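# Seat the orange-ringed plate on the block's pin

## Task

Put the plate with the orange ring down flat on the block so that it sits over the post and the block's pin passes through the plate's pin hole. The pin hole is the one of the plate's five small holes that differs from the other four. The plate must stay seated on its own, not because a gripper is holding it. When finished, release it and move the grippers away.

## Robot and tools

Robot: two arms, left_arm and right_arm, each ending in a parallel gripper. Every motion argument carries both arms together.

Scene frame: the origin is on the table surface midway between the arms. +x points out across the table, +z points up, and left_arm sits on the +y side. The arm names do not match the left or right of any image. Gripper frame: the fingers point along the gripper's +z axis and close along its y axis. The reported end_effector_position lies between the closed finger pads, roughly 2 cm short of the fingertips. Closing pushes the tips about 10 mm further along +z.

Row layout, used by execute_actions and move: 14 numbers, each in [-1, 1]. The first seven are left_arm: dx, dy, dz, rx, ry, rz, opening. The next seven are the same for right_arm. Both arms are always included, even if only one should move. dx to rz are an offset, not a pose. They are expressed in that gripper's own axes. They are counted from the gripper's pose in the latest result that reported it. Before any such result exists in the scene, or for a second or later call within one reply, they are counted from wherever the gripper is when the action begins. Scale: 1.0 equals 0.6 m of travel or 180 degrees of turn. rx, ry, rz form a single rotation vector. opening is absolute, not an offset: +1 is fully open (0.084 m) and -1 is shut. An all-zero offset does not mean stay still. It drives the gripper back to the reference pose. To hold an arm in place, send it the offset back to where you want it in the first call of a reply, then zeros in later calls, together with its intended opening.

execute_actions: "actions" is a list with zero or one entry, and "pictures" is an optional boolean. An empty list only reports the state. An action {"rows": [...], "steps": n} runs at most 15 control steps of 1/30 s each. The default is 15 steps, and rows hold 1 to 15 rows. Step k uses row k, and the final row repeats to fill the remaining steps. Every row is measured from the same reference pose, not from the row before it. A wait {"steps": n} allows up to 300 steps, counted from the previous result, so your reply time is included. If a call is refused, nothing reaches the robot.

move: "target" is one 14-number row, laid out and referenced as above. "speed" is the top path speed in m/s, from 0.002 to 0.5, default 0.25. Turning is capped at twice that value in rad/s. Both grippers follow straight paths that finish together, lasting between 0.5 and 10 s. A path that would take longer is cut off at 10 s. Paths ignore obstacles and the other arm. Grippers may lag, drift, or overshoot the speed, especially near full reach. The opening is applied at the start. Hitting something faster, or aiming further past the contact point, presses harder. The result adds a "move:" line giving the ending (done, off_target, moving, held, fault) and any limits. limits=paced means the sent pose was clipped. limits=held means a check blocked some steps, and the arm may then jump quickly. An ending that names only one arm means the other arm finished normally. The result also gives each gripper's remaining distance to its target.

wait: "seconds" from 0 to 10. Nothing new is commanded while it runs.

zoom_image: "camera" is one of cam_head_left, cam_head_right, cam_left_wrist, cam_right_wrist. Every image is 672x504. "region" is [x0, y0, x1, y1] in pixels from the top-left corner, at most 504 by 504.

finished_scene: "scene" is the number of the current scene. This cannot be undone, so call it only after the plate sits on its own and the grippers are clear.

Reading results: the state line gives each arm's position (m), quaternion (wxyz) and linear and angular velocities in the scene frame. The printed position can be off, more so at long reach. grip_measured is the actual finger opening on the opening scale. To keep hold of an object, command an opening well below that value. A lower value squeezes harder, up to about 24 N per pad for objects up to about 6 cm wide. Re-sending the measured value gives only a light squeeze. A "pose unreachable" line names an arm whose command the clearance check changed or blocked. HELD marks the steps where this happened. A "Hand target" line shows the pose each arm is currently driven toward.

Controller behaviour: each step, the commanded pose is clipped to within 70 mm and 16 degrees of the measured pose. If both cannot be met, position wins over orientation. After an action ends, an arm goes on only as far as its last clipped pose, so large moves need follow-up commands. Joints turn at most 3.14 rad/s. Elbows stop just short of straight.

Hazards: keep the arms from striking or pushing on each other. Do not drop, slam or shove parts, and nothing may leave the table. Too much contact torque at a joint triggers a fault: that arm backs off, freezes for 10 s, and drops the rest of the call. Holding loads heats the motors. A MOTOR HOT line appears from 65 °C, and at 80 °C the arm is braked until it cools. Held parts may be tugged briefly, and loose ones pushed, so grip firmly and check after setting the plate down.

Each tool is called after ">>>" by a JSON object that holds its "op" and its "data".

## Session

>>> {"op": "execute_actions", "data": {"actions": []}}

Scene clock: 0.00 s of 5100.00 s.
left_arm: end_effector_position=(+0.2697, +0.1118, +0.2510) grip_measured=+1.00 end_effector_quat_wxyz=(-0.346, +0.479, +0.778, +0.214) end_effector_velocity=(+0.001, +0.000, +0.000) end_effector_angular_velocity=(-0.000, -0.002, +0.001) | right_arm: end_effector_position=(+0.0602, -0.5967, +0.3296) grip_measured=+1.00 end_effector_quat_wxyz=(+0.714, -0.577, +0.391, +0.066) end_effector_velocity=(+0.001, -0.000, +0.000) end_effector_angular_velocity=(-0.001, -0.003, -0.002)
Joint positions: left_arm=[-0.769  0.388 -1.634  0.173  2.067 -2.924  0.084] | right_arm=[-1.808  0.077 -0.981  0.348  2.474 -0.61   0.084]
Joint velocities: left_arm=[ 0.001 -0.    -0.     0.001 -0.001 -0.001  0.   ] | right_arm=[ 0.     0.    -0.     0.003  0.001 -0.    -0.   ]
Hand target (left_arm): +0.270, +0.112, +0.251; -0.346, +0.479, +0.778, +0.214
Hand target (right_arm): +0.060, -0.597, +0.330; +0.714, -0.577, +0.391, +0.066

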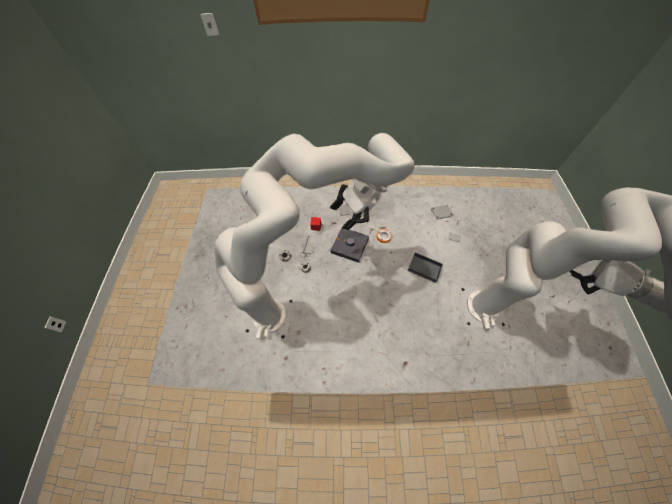

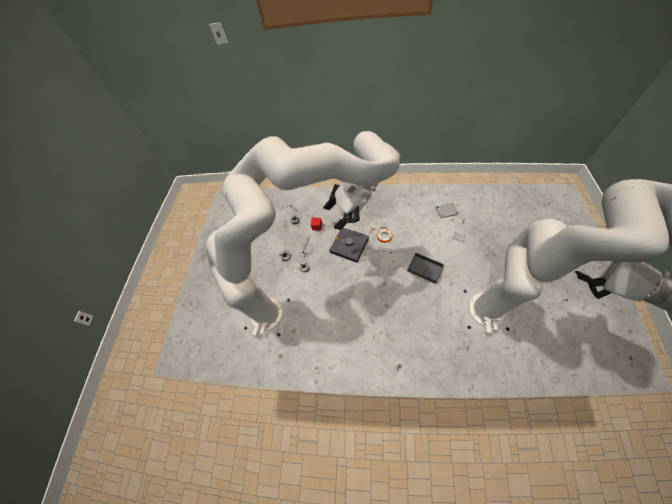

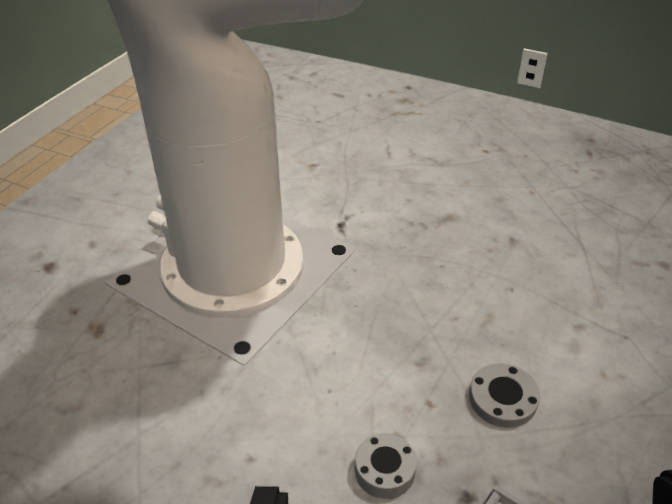

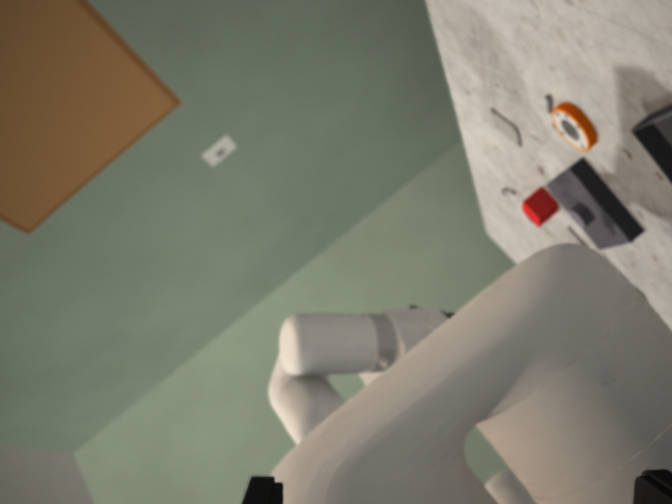

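>>> {"op": "zoom_image", "data": {"camera": "cam_head_left", "region": [260, 180, 480, 345]}}

>>> {"op": "zoom_image", "data": {"camera": "cam_head_right", "region": [260, 180, 480, 345]}}

Region (260, 180, 480, 345) of cam_head_left's 672x504 image, scaled by 2.291, with more detail than that image has; it fills the top 378 rows of this view, and the rest is white.

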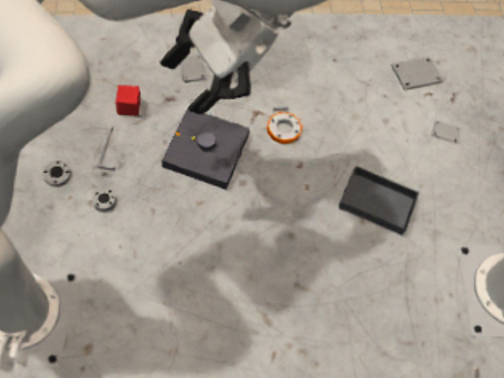

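Region (260, 180, 480, 345) of cam_head_right's 672x504 image, scaled by 2.291, with more detail than that image has; it fills the top 378 rows of this view, and the rest is white.

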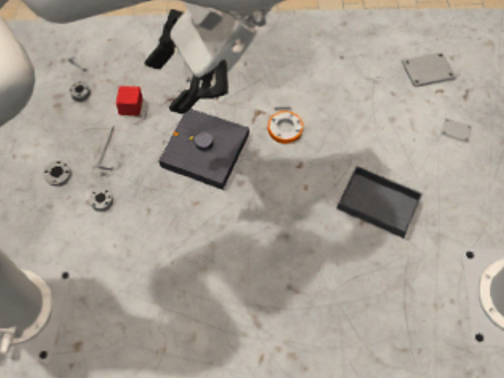

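>>> {"op": "move", "data": {"target": [-0.0175,-0.0972,-0.1443,-0.269,-0.166,0.604,1,0,0,0,0,0,0,1], "speed": 0.3}}

Scene clock: 19.40 s of 5100.00 s.
left_arm: end_effector_position=(+0.2496, +0.0218, +0.3005) grip_measured=+1.00 end_effector_quat_wxyz=(-0.001, +1.000, -0.000, +0.002) end_effector_velocity=(+0.000, -0.001, +0.001) end_effector_angular_velocity=(-0.005, +0.002, -0.009) | right_arm: end_effector_position=(+0.0602, -0.5967, +0.3296) grip_measured=+1.00 end_effector_quat_wxyz=(+0.714, -0.577, +0.391, +0.066) end_effector_velocity=(-0.000, -0.000, +0.000) end_effector_angular_velocity=(-0.001, -0.001, -0.001)
Joint positions: left_arm=[-0.834 -0.161 -1.174  0.005  1.334 -0.968  0.084] | right_arm=[-1.808  0.077 -0.981  0.348  2.474 -0.61   0.084]
Joint velocities: left_arm=[ 0.002 -0.001 -0.001 -0.004 -0.001  0.011  0.   ] | right_arm=[-0.001 -0.    -0.     0.     0.    -0.     0.   ]
Hand target (left_arm): +0.250, +0.022, +0.301; -0.001, +1.000, -0.001, +0.002
Hand target (right_arm): +0.060, -0.597, +0.330; +0.714, -0.577, +0.391, +0.066
Off the commanded pose (left_arm): 0.001 m, 0 deg.
Off the commanded pose (right_arm): 0.000 m, 0 deg.
After step 90, 12.33 s passed at rest.
move: done

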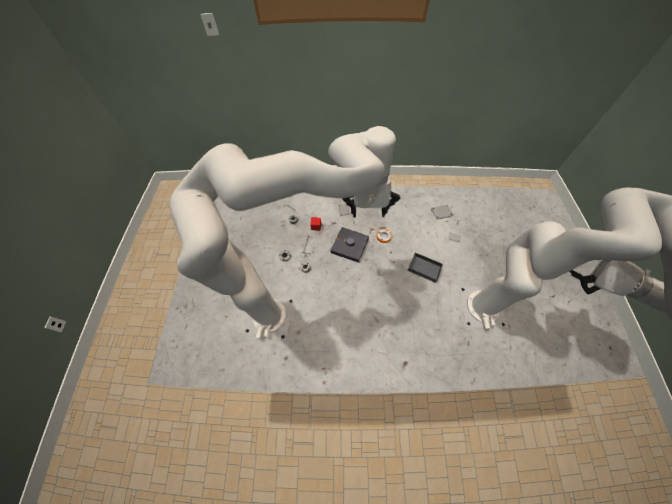

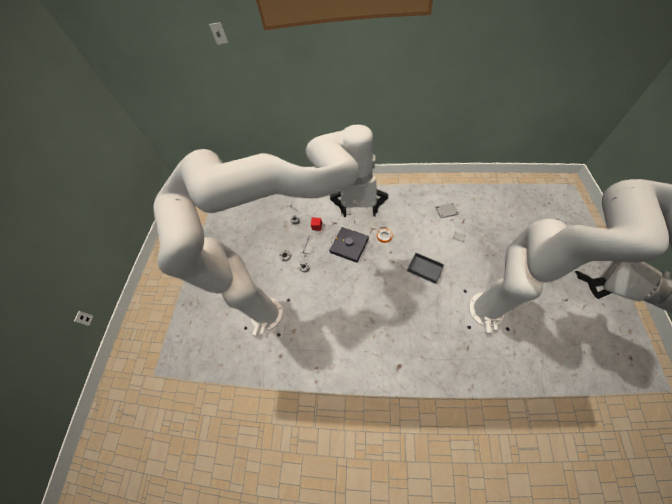

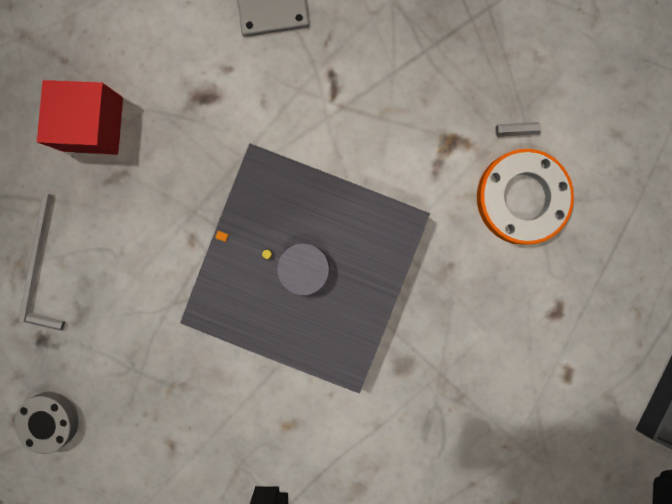

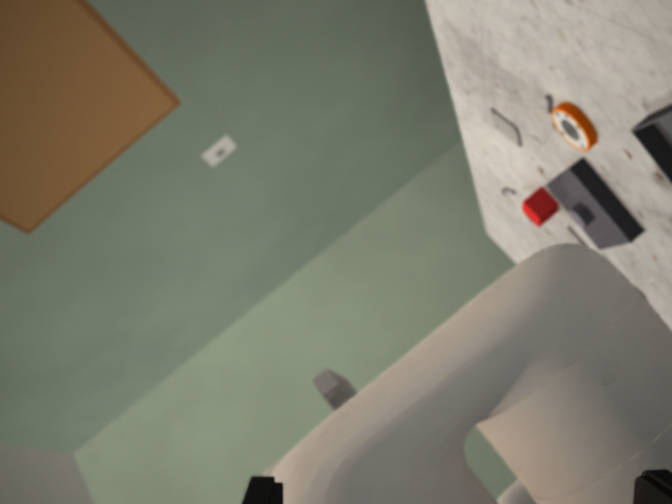

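>>> {"op": "move", "data": {"target": [0.105,0.1017,0.25,0,0,0.2222,1,0,0,0,0,0,0,1], "speed": 0.3}}

Scene clock: 44.17 s of 5100.00 s.
left_arm: end_effector_position=(+0.3135, -0.0388, +0.1514) grip_measured=+1.00 end_effector_quat_wxyz=(-0.002, +0.940, -0.342, +0.002) end_effector_velocity=(+0.000, +0.001, -0.005) end_effector_angular_velocity=(+0.006, +0.005, -0.008) | right_arm: end_effector_position=(+0.0602, -0.5967, +0.3296) grip_measured=+1.00 end_effector_quat_wxyz=(+0.714, -0.577, +0.391, +0.066) end_effector_velocity=(-0.000, +0.000, -0.000) end_effector_angular_velocity=(+0.000, +0.000, -0.001)
Joint positions: left_arm=[-0.799  0.233 -1.206  0.006  0.971 -0.238  0.084] | right_arm=[-1.808  0.077 -0.981  0.348  2.474 -0.61   0.084]
Joint velocities: left_arm=[ 0.001  0.009  0.    -0.    -0.002  0.009 -0.   ] | right_arm=[-0.001 -0.     0.    -0.001  0.    -0.     0.   ]
Hand target (left_arm): +0.314, -0.039, +0.151; -0.002, +0.940, -0.342, +0.002
Hand target (right_arm): +0.060, -0.597, +0.330; +0.714, -0.577, +0.391, +0.066
Off the commanded pose (left_arm): 0.001 m, 0 deg.
Off the commanded pose (right_arm): 0.000 m, 0 deg.
After step 90, 20.10 s passed at rest.
move: done

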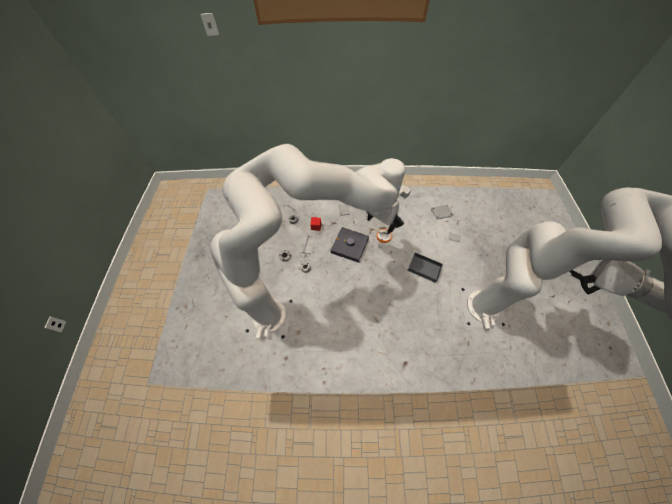

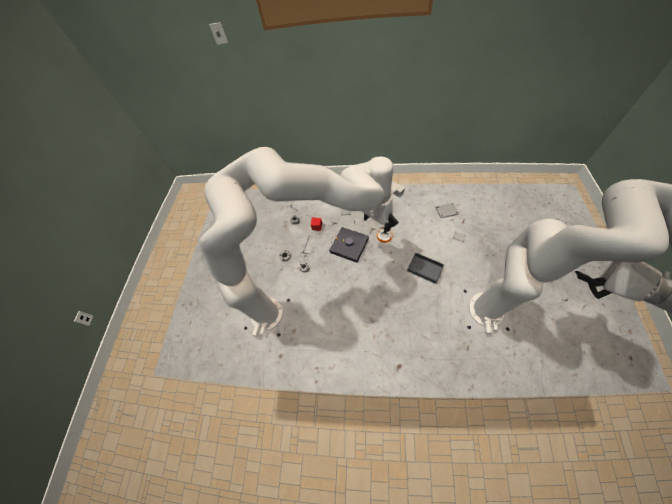

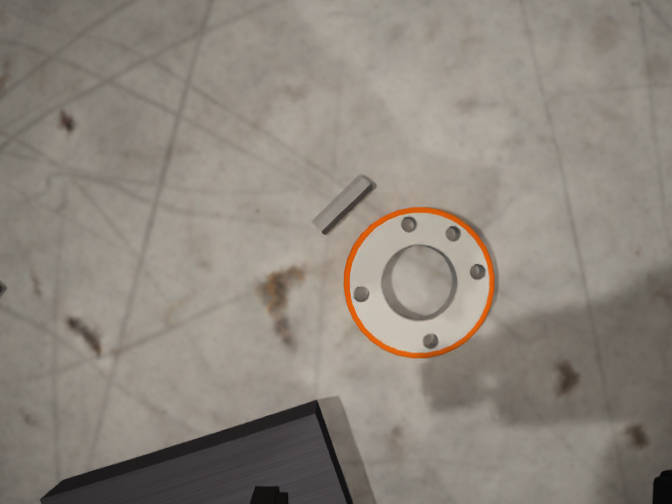

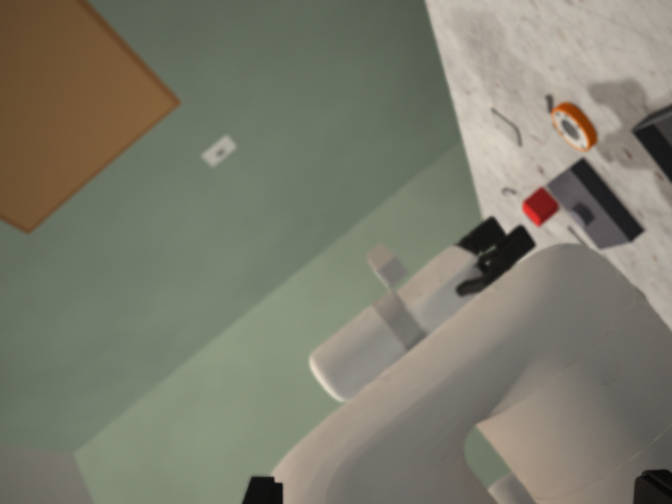

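>>> {"op": "move", "data": {"target": [0.083,0.0065,0.1857,0,0,0,1,0,0,0,0,0,0,1], "speed": 0.2}}

Scene clock: 56.33 s of 5100.00 s.
left_arm: end_effector_position=(+0.3501, -0.0738, +0.0411) grip_measured=+1.00 end_effector_quat_wxyz=(-0.001, +0.940, -0.342, +0.003) end_effector_velocity=(-0.001, +0.002, -0.006) end_effector_angular_velocity=(+0.008, +0.006, +0.001) | right_arm: end_effector_position=(+0.0602, -0.5967, +0.3296) grip_measured=+1.00 end_effector_quat_wxyz=(+0.714, -0.577, +0.391, +0.066) end_effector_velocity=(-0.000, +0.000, +0.000) end_effector_angular_velocity=(+0.003, +0.000, +0.003)
Joint positions: left_arm=[-0.784  0.562 -1.349  0.007  0.784 -0.225  0.084] | right_arm=[-1.808  0.077 -0.981  0.348  2.474 -0.61   0.084]
Joint velocities: left_arm=[ 0.     0.011 -0.001  0.001 -0.    -0.001 -0.   ] | right_arm=[ 0.002  0.     0.    -0.002  0.003  0.     0.   ]
Hand target (left_arm): +0.350, -0.074, +0.040; -0.002, +0.940, -0.342, +0.002
Hand target (right_arm): +0.060, -0.597, +0.330; +0.714, -0.577, +0.391, +0.066
Off the commanded pose (left_arm): 0.001 m, 0 deg.
Off the commanded pose (right_arm): 0.000 m, 0 deg.
After step 90, 8.07 s passed at rest.
move: done

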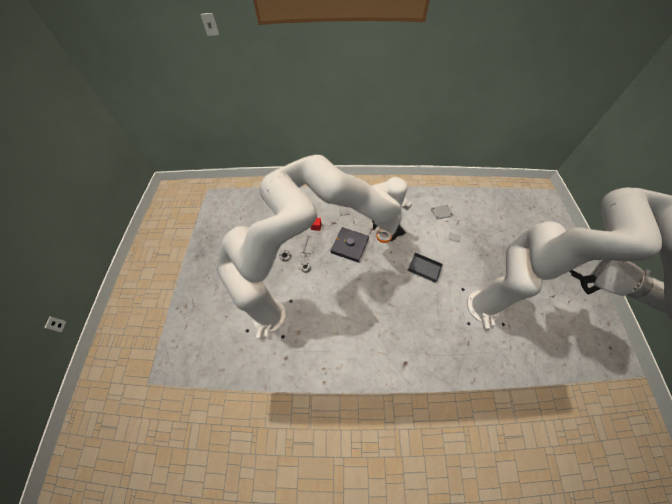

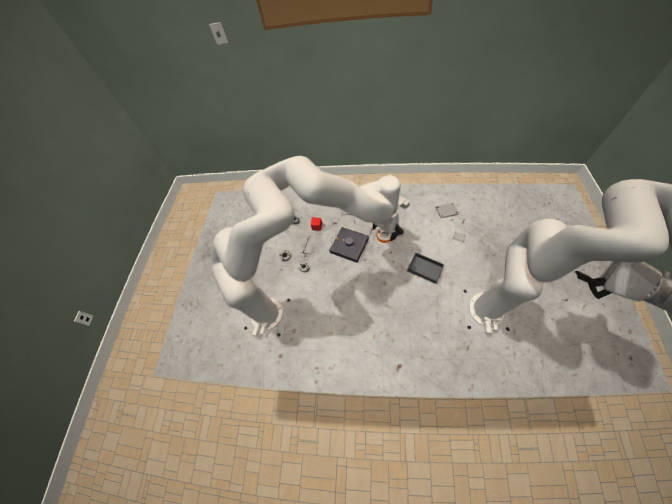

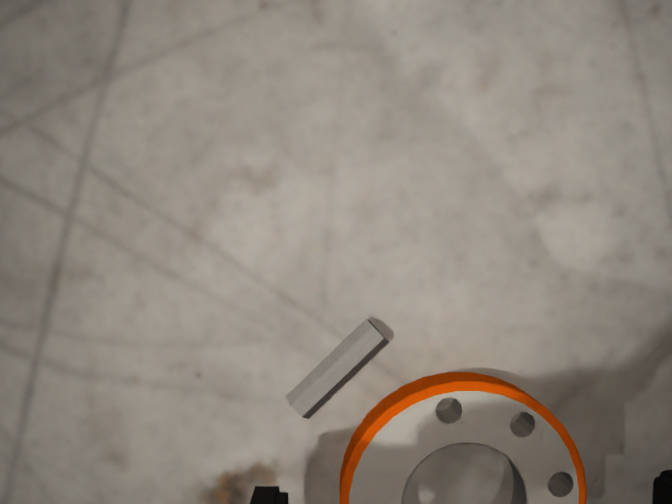

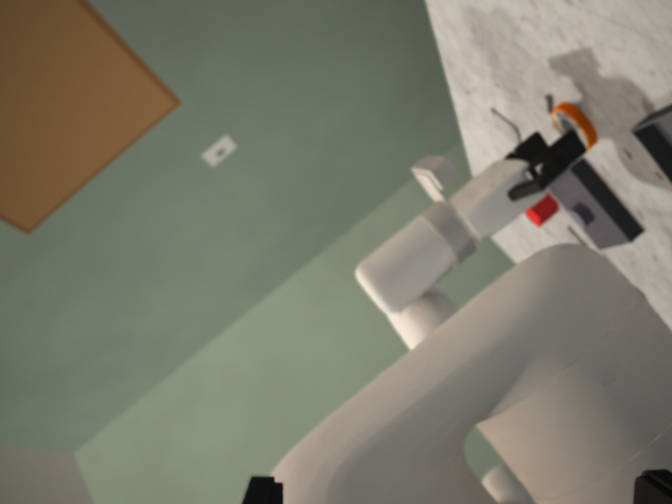

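>>> {"op": "move", "data": {"target": [-0.003,0.005,0.04,0,0,0,1,0,0,0,0,0,0,1], "speed": 0.05}}

Scene clock: 64.40 s of 5100.00 s.
left_arm: end_effector_position=(+0.3471, -0.0750, +0.0175) grip_measured=+1.00 end_effector_quat_wxyz=(-0.001, +0.940, -0.342, +0.003) end_effector_velocity=(+0.001, -0.003, +0.002) end_effector_angular_velocity=(-0.007, -0.005, -0.001) | right_arm: end_effector_position=(+0.0602, -0.5967, +0.3296) grip_measured=+1.00 end_effector_quat_wxyz=(+0.714, -0.577, +0.391, +0.066) end_effector_velocity=(-0.000, -0.000, -0.000) end_effector_angular_velocity=(-0.000, +0.001, -0.001)
Joint positions: left_arm=[-0.789  0.605 -1.341  0.008  0.732 -0.231  0.084] | right_arm=[-1.808  0.077 -0.981  0.348  2.474 -0.61   0.084]
Joint velocities: left_arm=[-0.001 -0.001 -0.003 -0.    -0.005  0.    -0.   ] | right_arm=[-0.001  0.    -0.    -0.001 -0.001  0.     0.   ]
Hand target (left_arm): +0.347, -0.075, +0.017; -0.001, +0.940, -0.342, +0.003
Hand target (right_arm): +0.060, -0.597, +0.330; +0.714, -0.577, +0.391, +0.066
Off the commanded pose (left_arm): 0.000 m, 0 deg.
Off the commanded pose (right_arm): 0.000 m, 0 deg.
After step 90, 4.30 s passed at rest.
move: done

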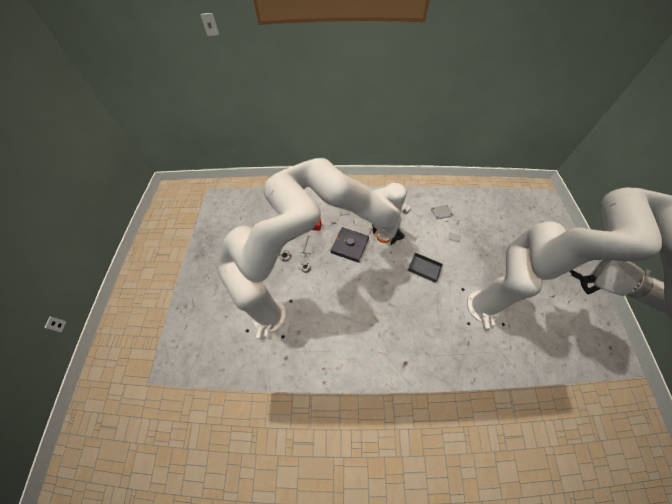

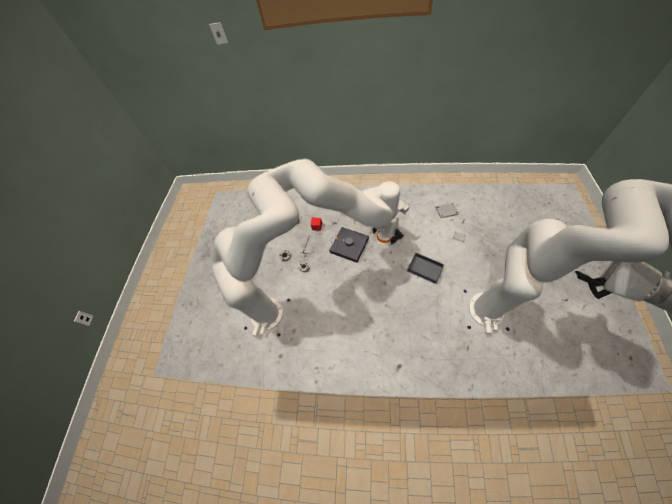

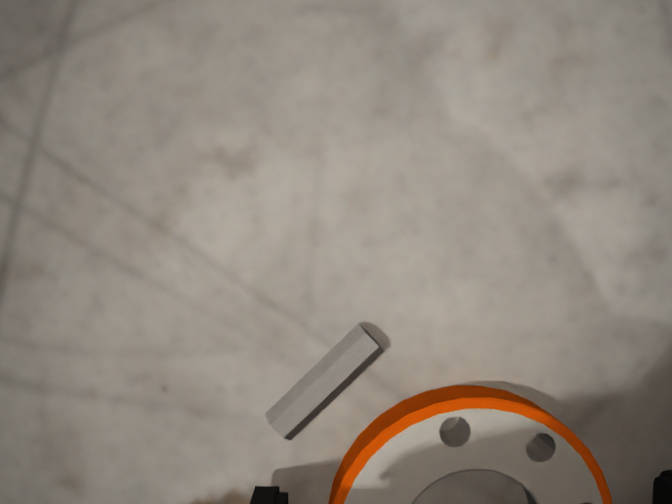

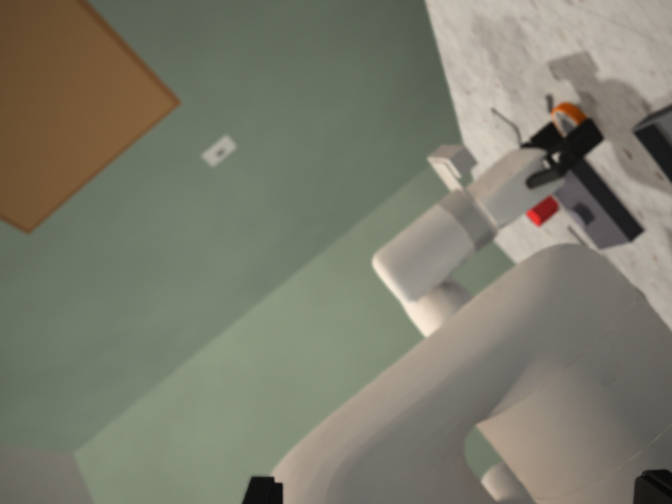

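>>> {"op": "zoom_image", "data": {"camera": "cam_head_left", "region": [340, 190, 440, 265]}}

>>> {"op": "zoom_image", "data": {"camera": "cam_right_wrist", "region": [480, 80, 640, 200]}}

Region (340, 190, 440, 265) of cam_head_left's 672x504 image, scaled by 5.040, with more detail than that image has; it fills the top 378 rows of this view, and the rest is white.

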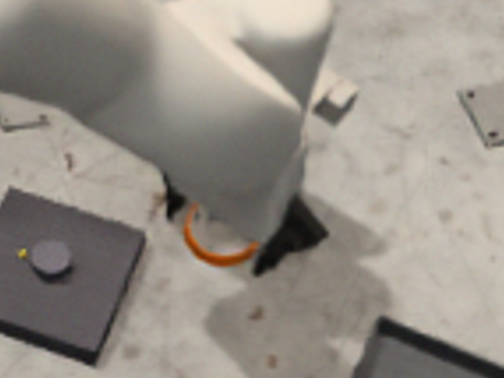

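Region (480, 80, 640, 200) of cam_right_wrist's 672x504 image, scaled by 3.150, with more detail than that image has; it fills the top 378 rows of this view, and the rest is white.

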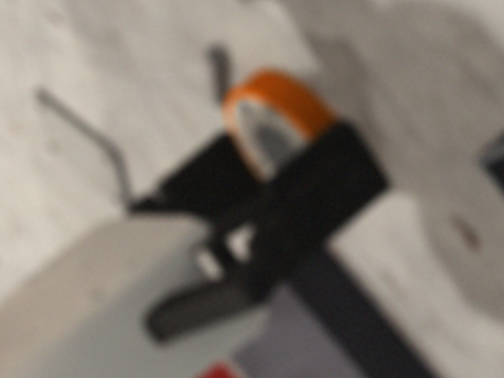

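>>> {"op": "move", "data": {"target": [0,0,0.004,0,0,0,1,0,0,0,0,0,0,1], "speed": 0.03}}

>>> {"op": "move", "data": {"target": [0,0,0,0,0,0,-0.5,0,0,0,0,0,0,1], "speed": 0.03}}

Scene clock: 71.50 s of 5100.00 s.
left_arm: end_effector_position=(+0.3471, -0.0750, +0.0151) grip_measured=+1.00 end_effector_quat_wxyz=(-0.001, +0.940, -0.342, +0.003) end_effector_velocity=(+0.000, -0.001, +0.000) end_effector_angular_velocity=(-0.002, -0.000, +0.002) | right_arm: end_effector_position=(+0.0602, -0.5967, +0.3296) grip_measured=+1.00 end_effector_quat_wxyz=(+0.714, -0.577, +0.391, +0.066) end_effector_velocity=(+0.000, +0.000, +0.000) end_effector_angular_velocity=(+0.001, +0.001, +0.003)
Joint positions: left_arm=[-0.789  0.61  -1.341  0.008  0.727 -0.231  0.084] | right_arm=[-1.808  0.077 -0.981  0.348  2.474 -0.61   0.084]
Joint velocities: left_arm=[-0.     0.    -0.001 -0.001 -0.001 -0.001  0.   ] | right_arm=[ 0.002  0.    -0.    -0.002  0.001  0.    -0.   ]
Hand target (left_arm): +0.347, -0.075, +0.015; -0.001, +0.940, -0.342, +0.003
Hand target (right_arm): +0.060, -0.597, +0.330; +0.714, -0.577, +0.391, +0.066
Off the commanded pose (left_arm): 0.000 m, 0 deg.
Off the commanded pose (right_arm): 0.000 m, 0 deg.
After step 90, 3.40 s passed at rest.
move: done

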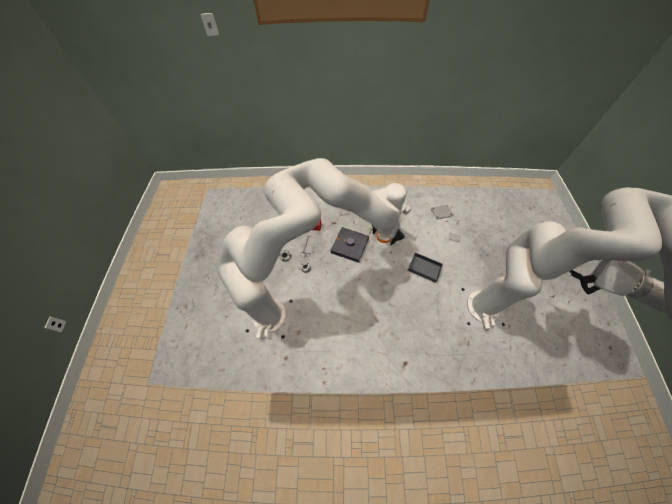

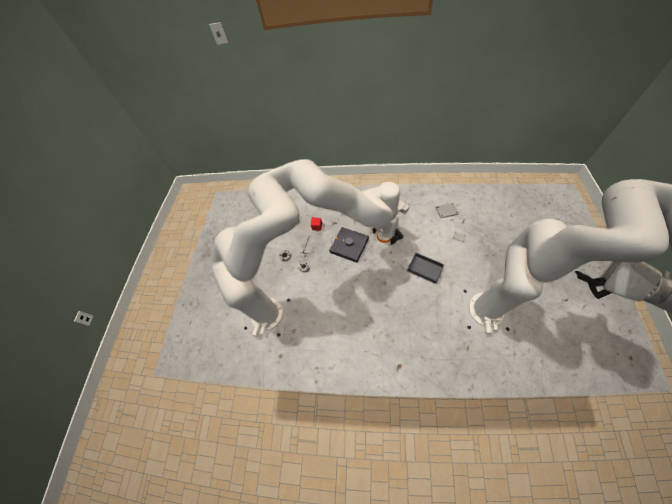

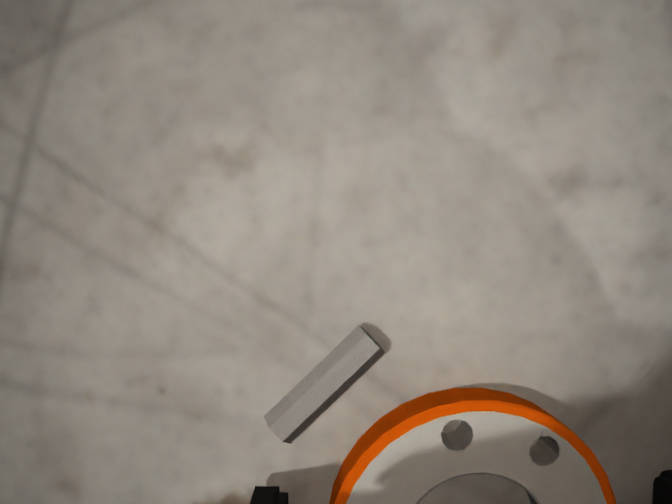

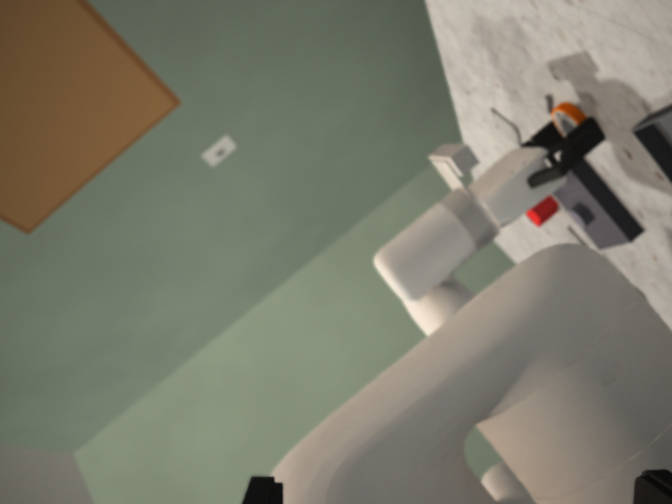

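Scene clock: 72.00 s of 5100.00 s.
left_arm: end_effector_position=(+0.3482, -0.0767, +0.0173) grip_measured=+0.45 end_effector_quat_wxyz=(+0.000, +0.940, -0.342, +0.005) end_effector_velocity=(-0.000, +0.001, -0.001) end_effector_angular_velocity=(+0.002, +0.000, -0.002) | right_arm: end_effector_position=(+0.0602, -0.5967, +0.3296) grip_measured=+1.00 end_effector_quat_wxyz=(+0.714, -0.577, +0.391, +0.066) end_effector_velocity=(+0.000, +0.000, -0.000) end_effector_angular_velocity=(+0.000, +0.001, +0.002)
Joint positions: left_arm=[-0.79   0.608 -1.344  0.007  0.726 -0.231  0.063] | right_arm=[-1.808  0.077 -0.981  0.348  2.474 -0.61   0.084]
Joint velocities: left_arm=[0.    0.001 0.001 0.002 0.    0.001 0.   ] | right_arm=[ 0.001 -0.     0.    -0.001 -0.     0.    -0.   ]
Hand target (left_arm): +0.347, -0.075, +0.015; -0.001, +0.940, -0.342, +0.003
Hand target (right_arm): +0.060, -0.597, +0.330; +0.714, -0.577, +0.391, +0.066
Off the commanded pose (left_arm): 0.003 m, 0 deg.
Off the commanded pose (right_arm): 0.000 m, 0 deg.
move: done

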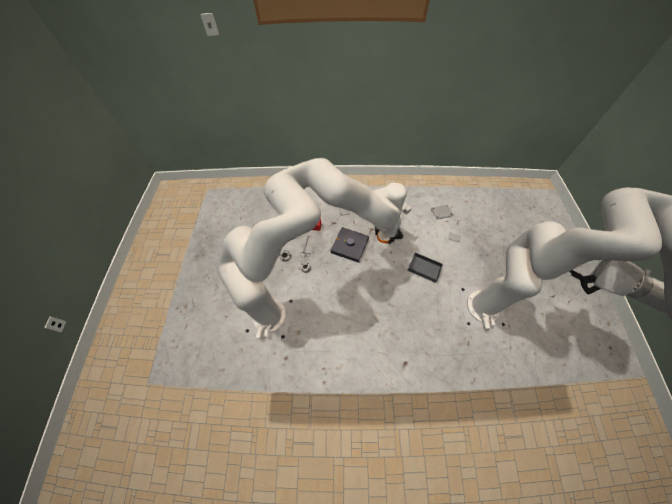

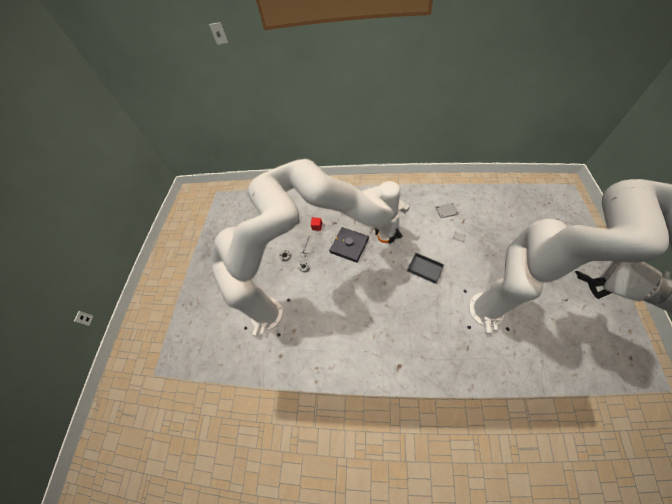

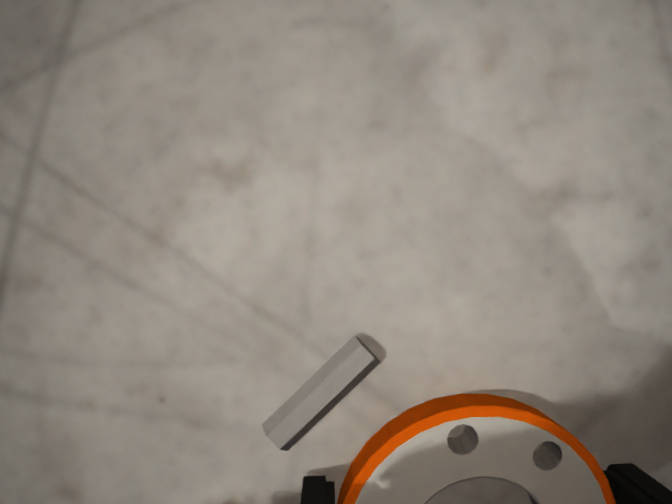

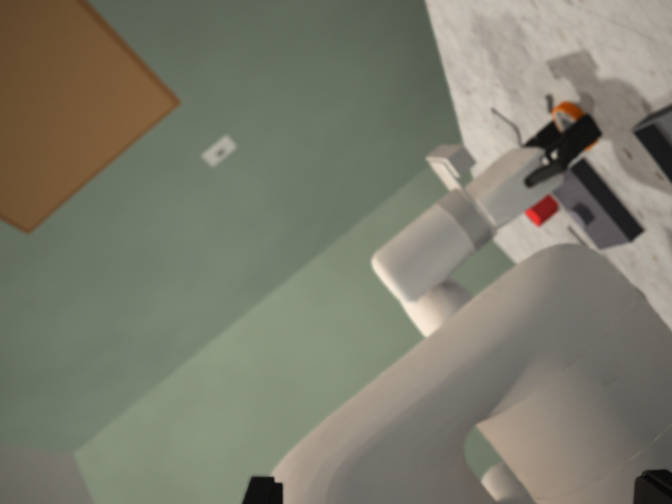

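>>> {"op": "move", "data": {"target": [0,0,-0.0667,0,0,0,-0.5,0,0,0,0,0,0,1], "speed": 0.1}}

>>> {"op": "move", "data": {"target": [-0.1547,-0.0912,-0.1545,0,0,-0.7917,-0.5,0,0,0,0,0,0,1], "speed": 0.35}}

Scene clock: 79.63 s of 5100.00 s.
left_arm: end_effector_position=(+0.3474, -0.0760, +0.0562) grip_measured=+0.45 end_effector_quat_wxyz=(-0.000, +0.940, -0.342, +0.004) end_effector_velocity=(+0.001, -0.002, +0.006) end_effector_angular_velocity=(-0.005, -0.003, +0.000) | right_arm: end_effector_position=(+0.0602, -0.5967, +0.3296) grip_measured=+1.00 end_effector_quat_wxyz=(+0.714, -0.577, +0.391, +0.066) end_effector_velocity=(+0.000, -0.000, +0.000) end_effector_angular_velocity=(-0.001, -0.002, -0.002)
Joint positions: left_arm=[-0.79   0.532 -1.349  0.007  0.81  -0.23   0.063] | right_arm=[-1.808  0.077 -0.981  0.348  2.474 -0.61   0.084]
Joint velocities: left_arm=[-0.001 -0.008 -0.004 -0.001  0.006 -0.     0.   ] | right_arm=[-0.001  0.    -0.     0.002  0.    -0.     0.   ]
Hand target (left_arm): +0.348, -0.077, +0.057; +0.000, +0.940, -0.342, +0.005
Hand target (right_arm): +0.060, -0.597, +0.330; +0.714, -0.577, +0.391, +0.066
Off the commanded pose (left_arm): 0.001 m, 0 deg.
Off the commanded pose (right_arm): 0.000 m, 0 deg.
After step 90, 3.83 s passed at rest.
move: done

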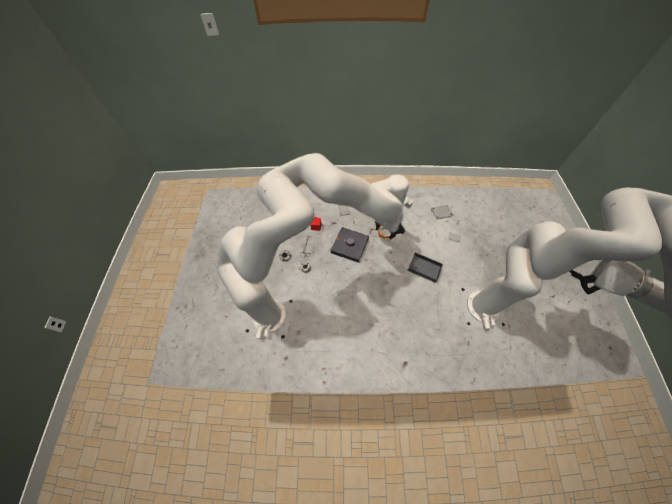

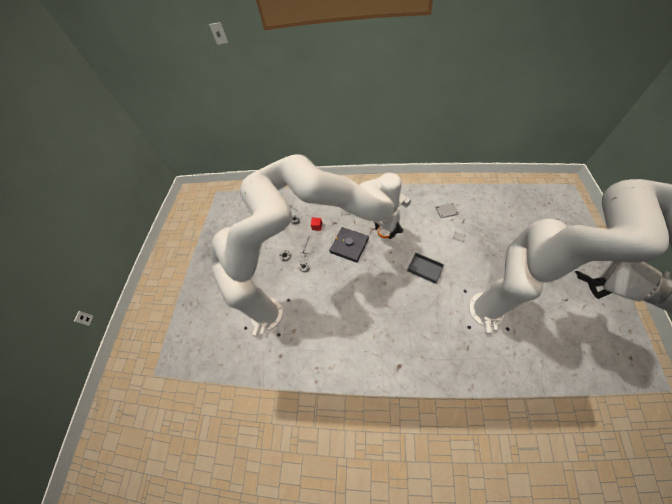

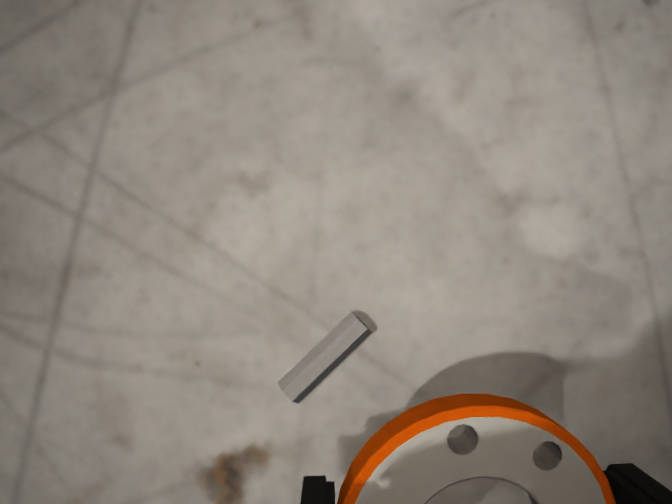

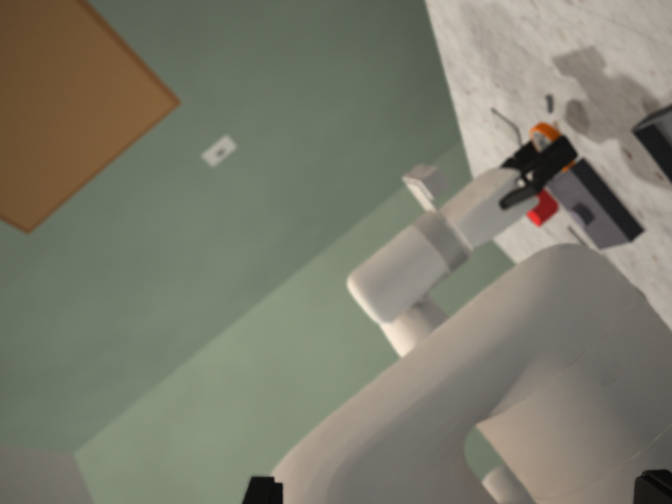

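Scene clock: 83.70 s of 5100.00 s.
left_arm: end_effector_position=(+0.3102, +0.0257, +0.1479) grip_measured=+0.45 end_effector_quat_wxyz=(+0.004, +0.626, +0.780, +0.001) end_effector_velocity=(+0.000, -0.001, +0.002) end_effector_angular_velocity=(-0.002, -0.003, +0.008) | right_arm: end_effector_position=(+0.0602, -0.5967, +0.3296) grip_measured=+1.00 end_effector_quat_wxyz=(+0.714, -0.577, +0.391, +0.066) end_effector_velocity=(-0.000, +0.000, -0.000) end_effector_angular_velocity=(+0.000, +0.002, +0.000)
Joint positions: left_arm=[-0.722  0.067 -0.979  0.005  0.904 -2.647  0.063] | right_arm=[-1.808  0.077 -0.981  0.348  2.474 -0.61   0.084]
Joint velocities: left_arm=[-0.001 -0.003 -0.001  0.001  0.    -0.01   0.   ] | right_arm=[-0.001 -0.     0.    -0.001 -0.001  0.001 -0.   ]
Hand target (left_arm): +0.310, +0.026, +0.148; +0.004, +0.626, +0.780, +0.001
Hand target (right_arm): +0.060, -0.597, +0.330; +0.714, -0.577, +0.391, +0.066
Off the commanded pose (left_arm): 0.001 m, 0 deg.
Off the commanded pose (right_arm): 0.000 m, 0 deg.
move: done

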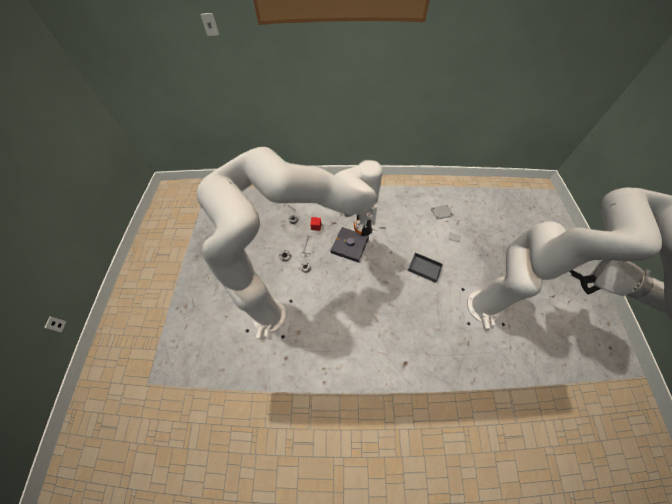

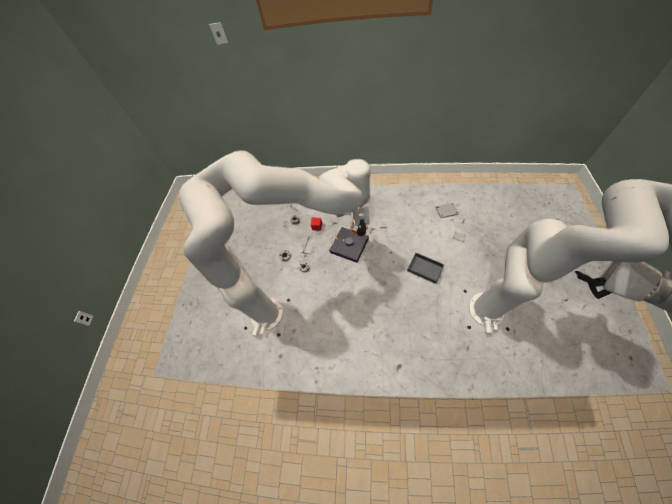

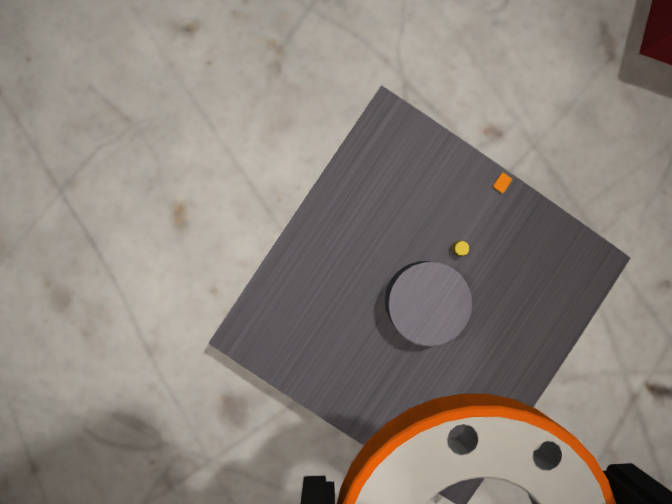

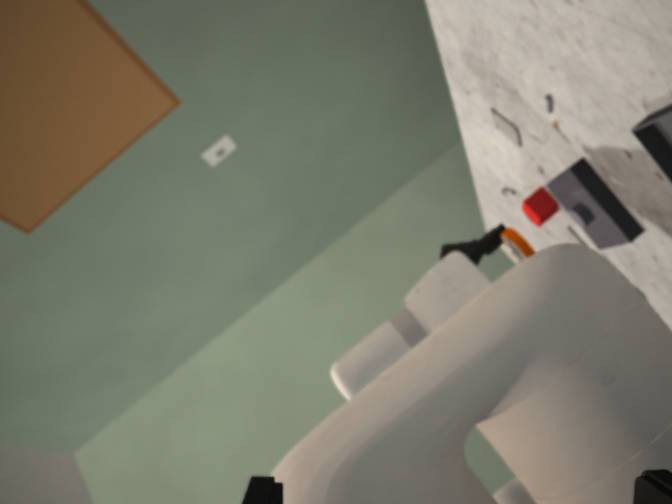

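>>> {"op": "move", "data": {"target": [0.0765,0.005,0.1133,0,0,0,-0.5,0,0,0,0,0,0,1], "speed": 0.15}}

Scene clock: 94.57 s of 5100.00 s.
left_arm: end_effector_position=(+0.3040, +0.0705, +0.0805) grip_measured=+0.45 end_effector_quat_wxyz=(+0.005, +0.626, +0.780, +0.001) end_effector_velocity=(-0.002, +0.003, -0.005) end_effector_angular_velocity=(+0.003, +0.003, -0.001) | right_arm: end_effector_position=(+0.0602, -0.5967, +0.3296) grip_measured=+1.00 end_effector_quat_wxyz=(+0.714, -0.577, +0.391, +0.066) end_effector_velocity=(-0.000, +0.000, +0.000) end_effector_angular_velocity=(+0.001, -0.001, -0.001)
Joint positions: left_arm=[-0.665  0.079 -0.768  0.006  0.68  -2.591  0.063] | right_arm=[-1.808  0.077 -0.981  0.348  2.474 -0.61   0.084]
Joint velocities: left_arm=[ 0.002  0.004  0.01   0.    -0.01   0.003  0.   ] | right_arm=[-0.001 -0.     0.     0.     0.001 -0.    -0.   ]
Hand target (left_arm): +0.304, +0.071, +0.080; +0.004, +0.626, +0.780, +0.001
Hand target (right_arm): +0.060, -0.597, +0.330; +0.714, -0.577, +0.391, +0.066
Off the commanded pose (left_arm): 0.001 m, 0 deg.
Off the commanded pose (right_arm): 0.000 m, 0 deg.
After step 90, 6.90 s passed at rest.
move: done

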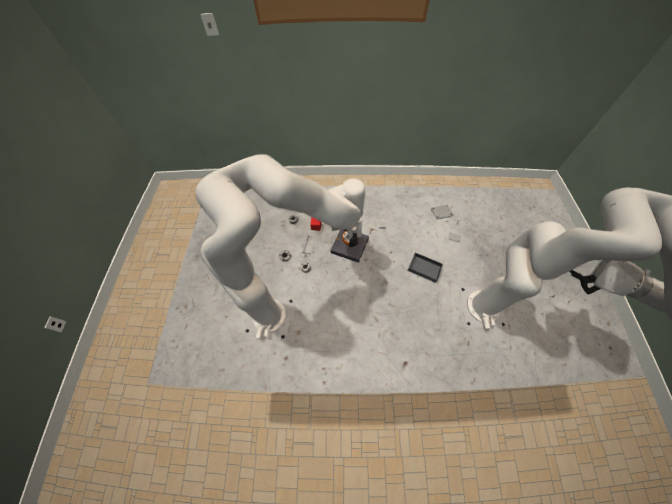

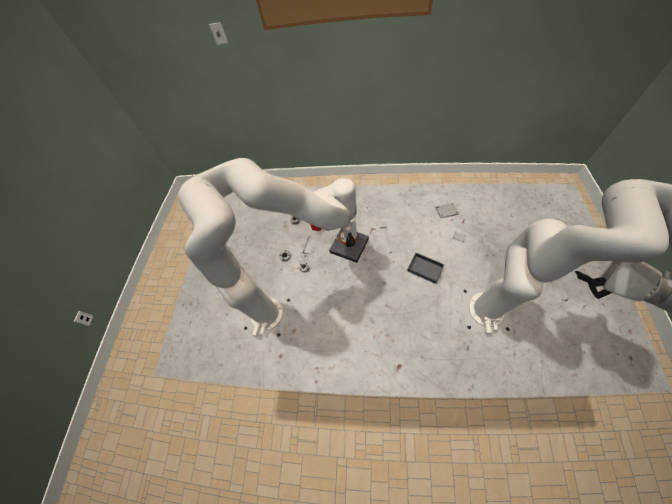

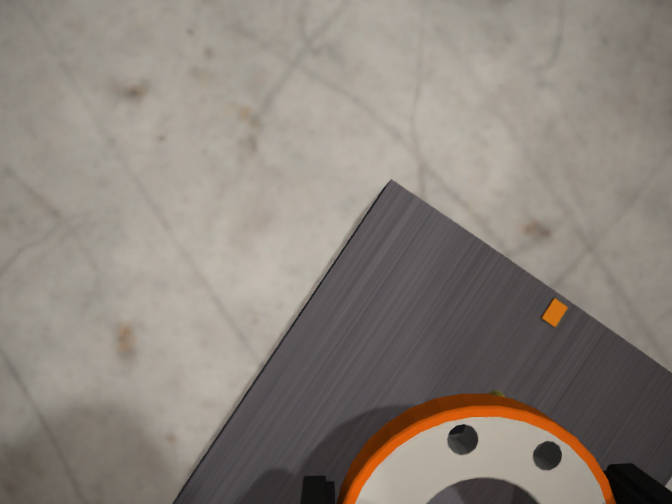

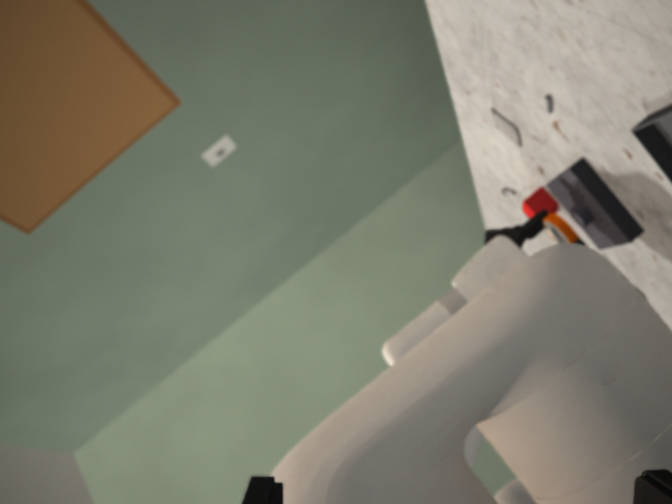

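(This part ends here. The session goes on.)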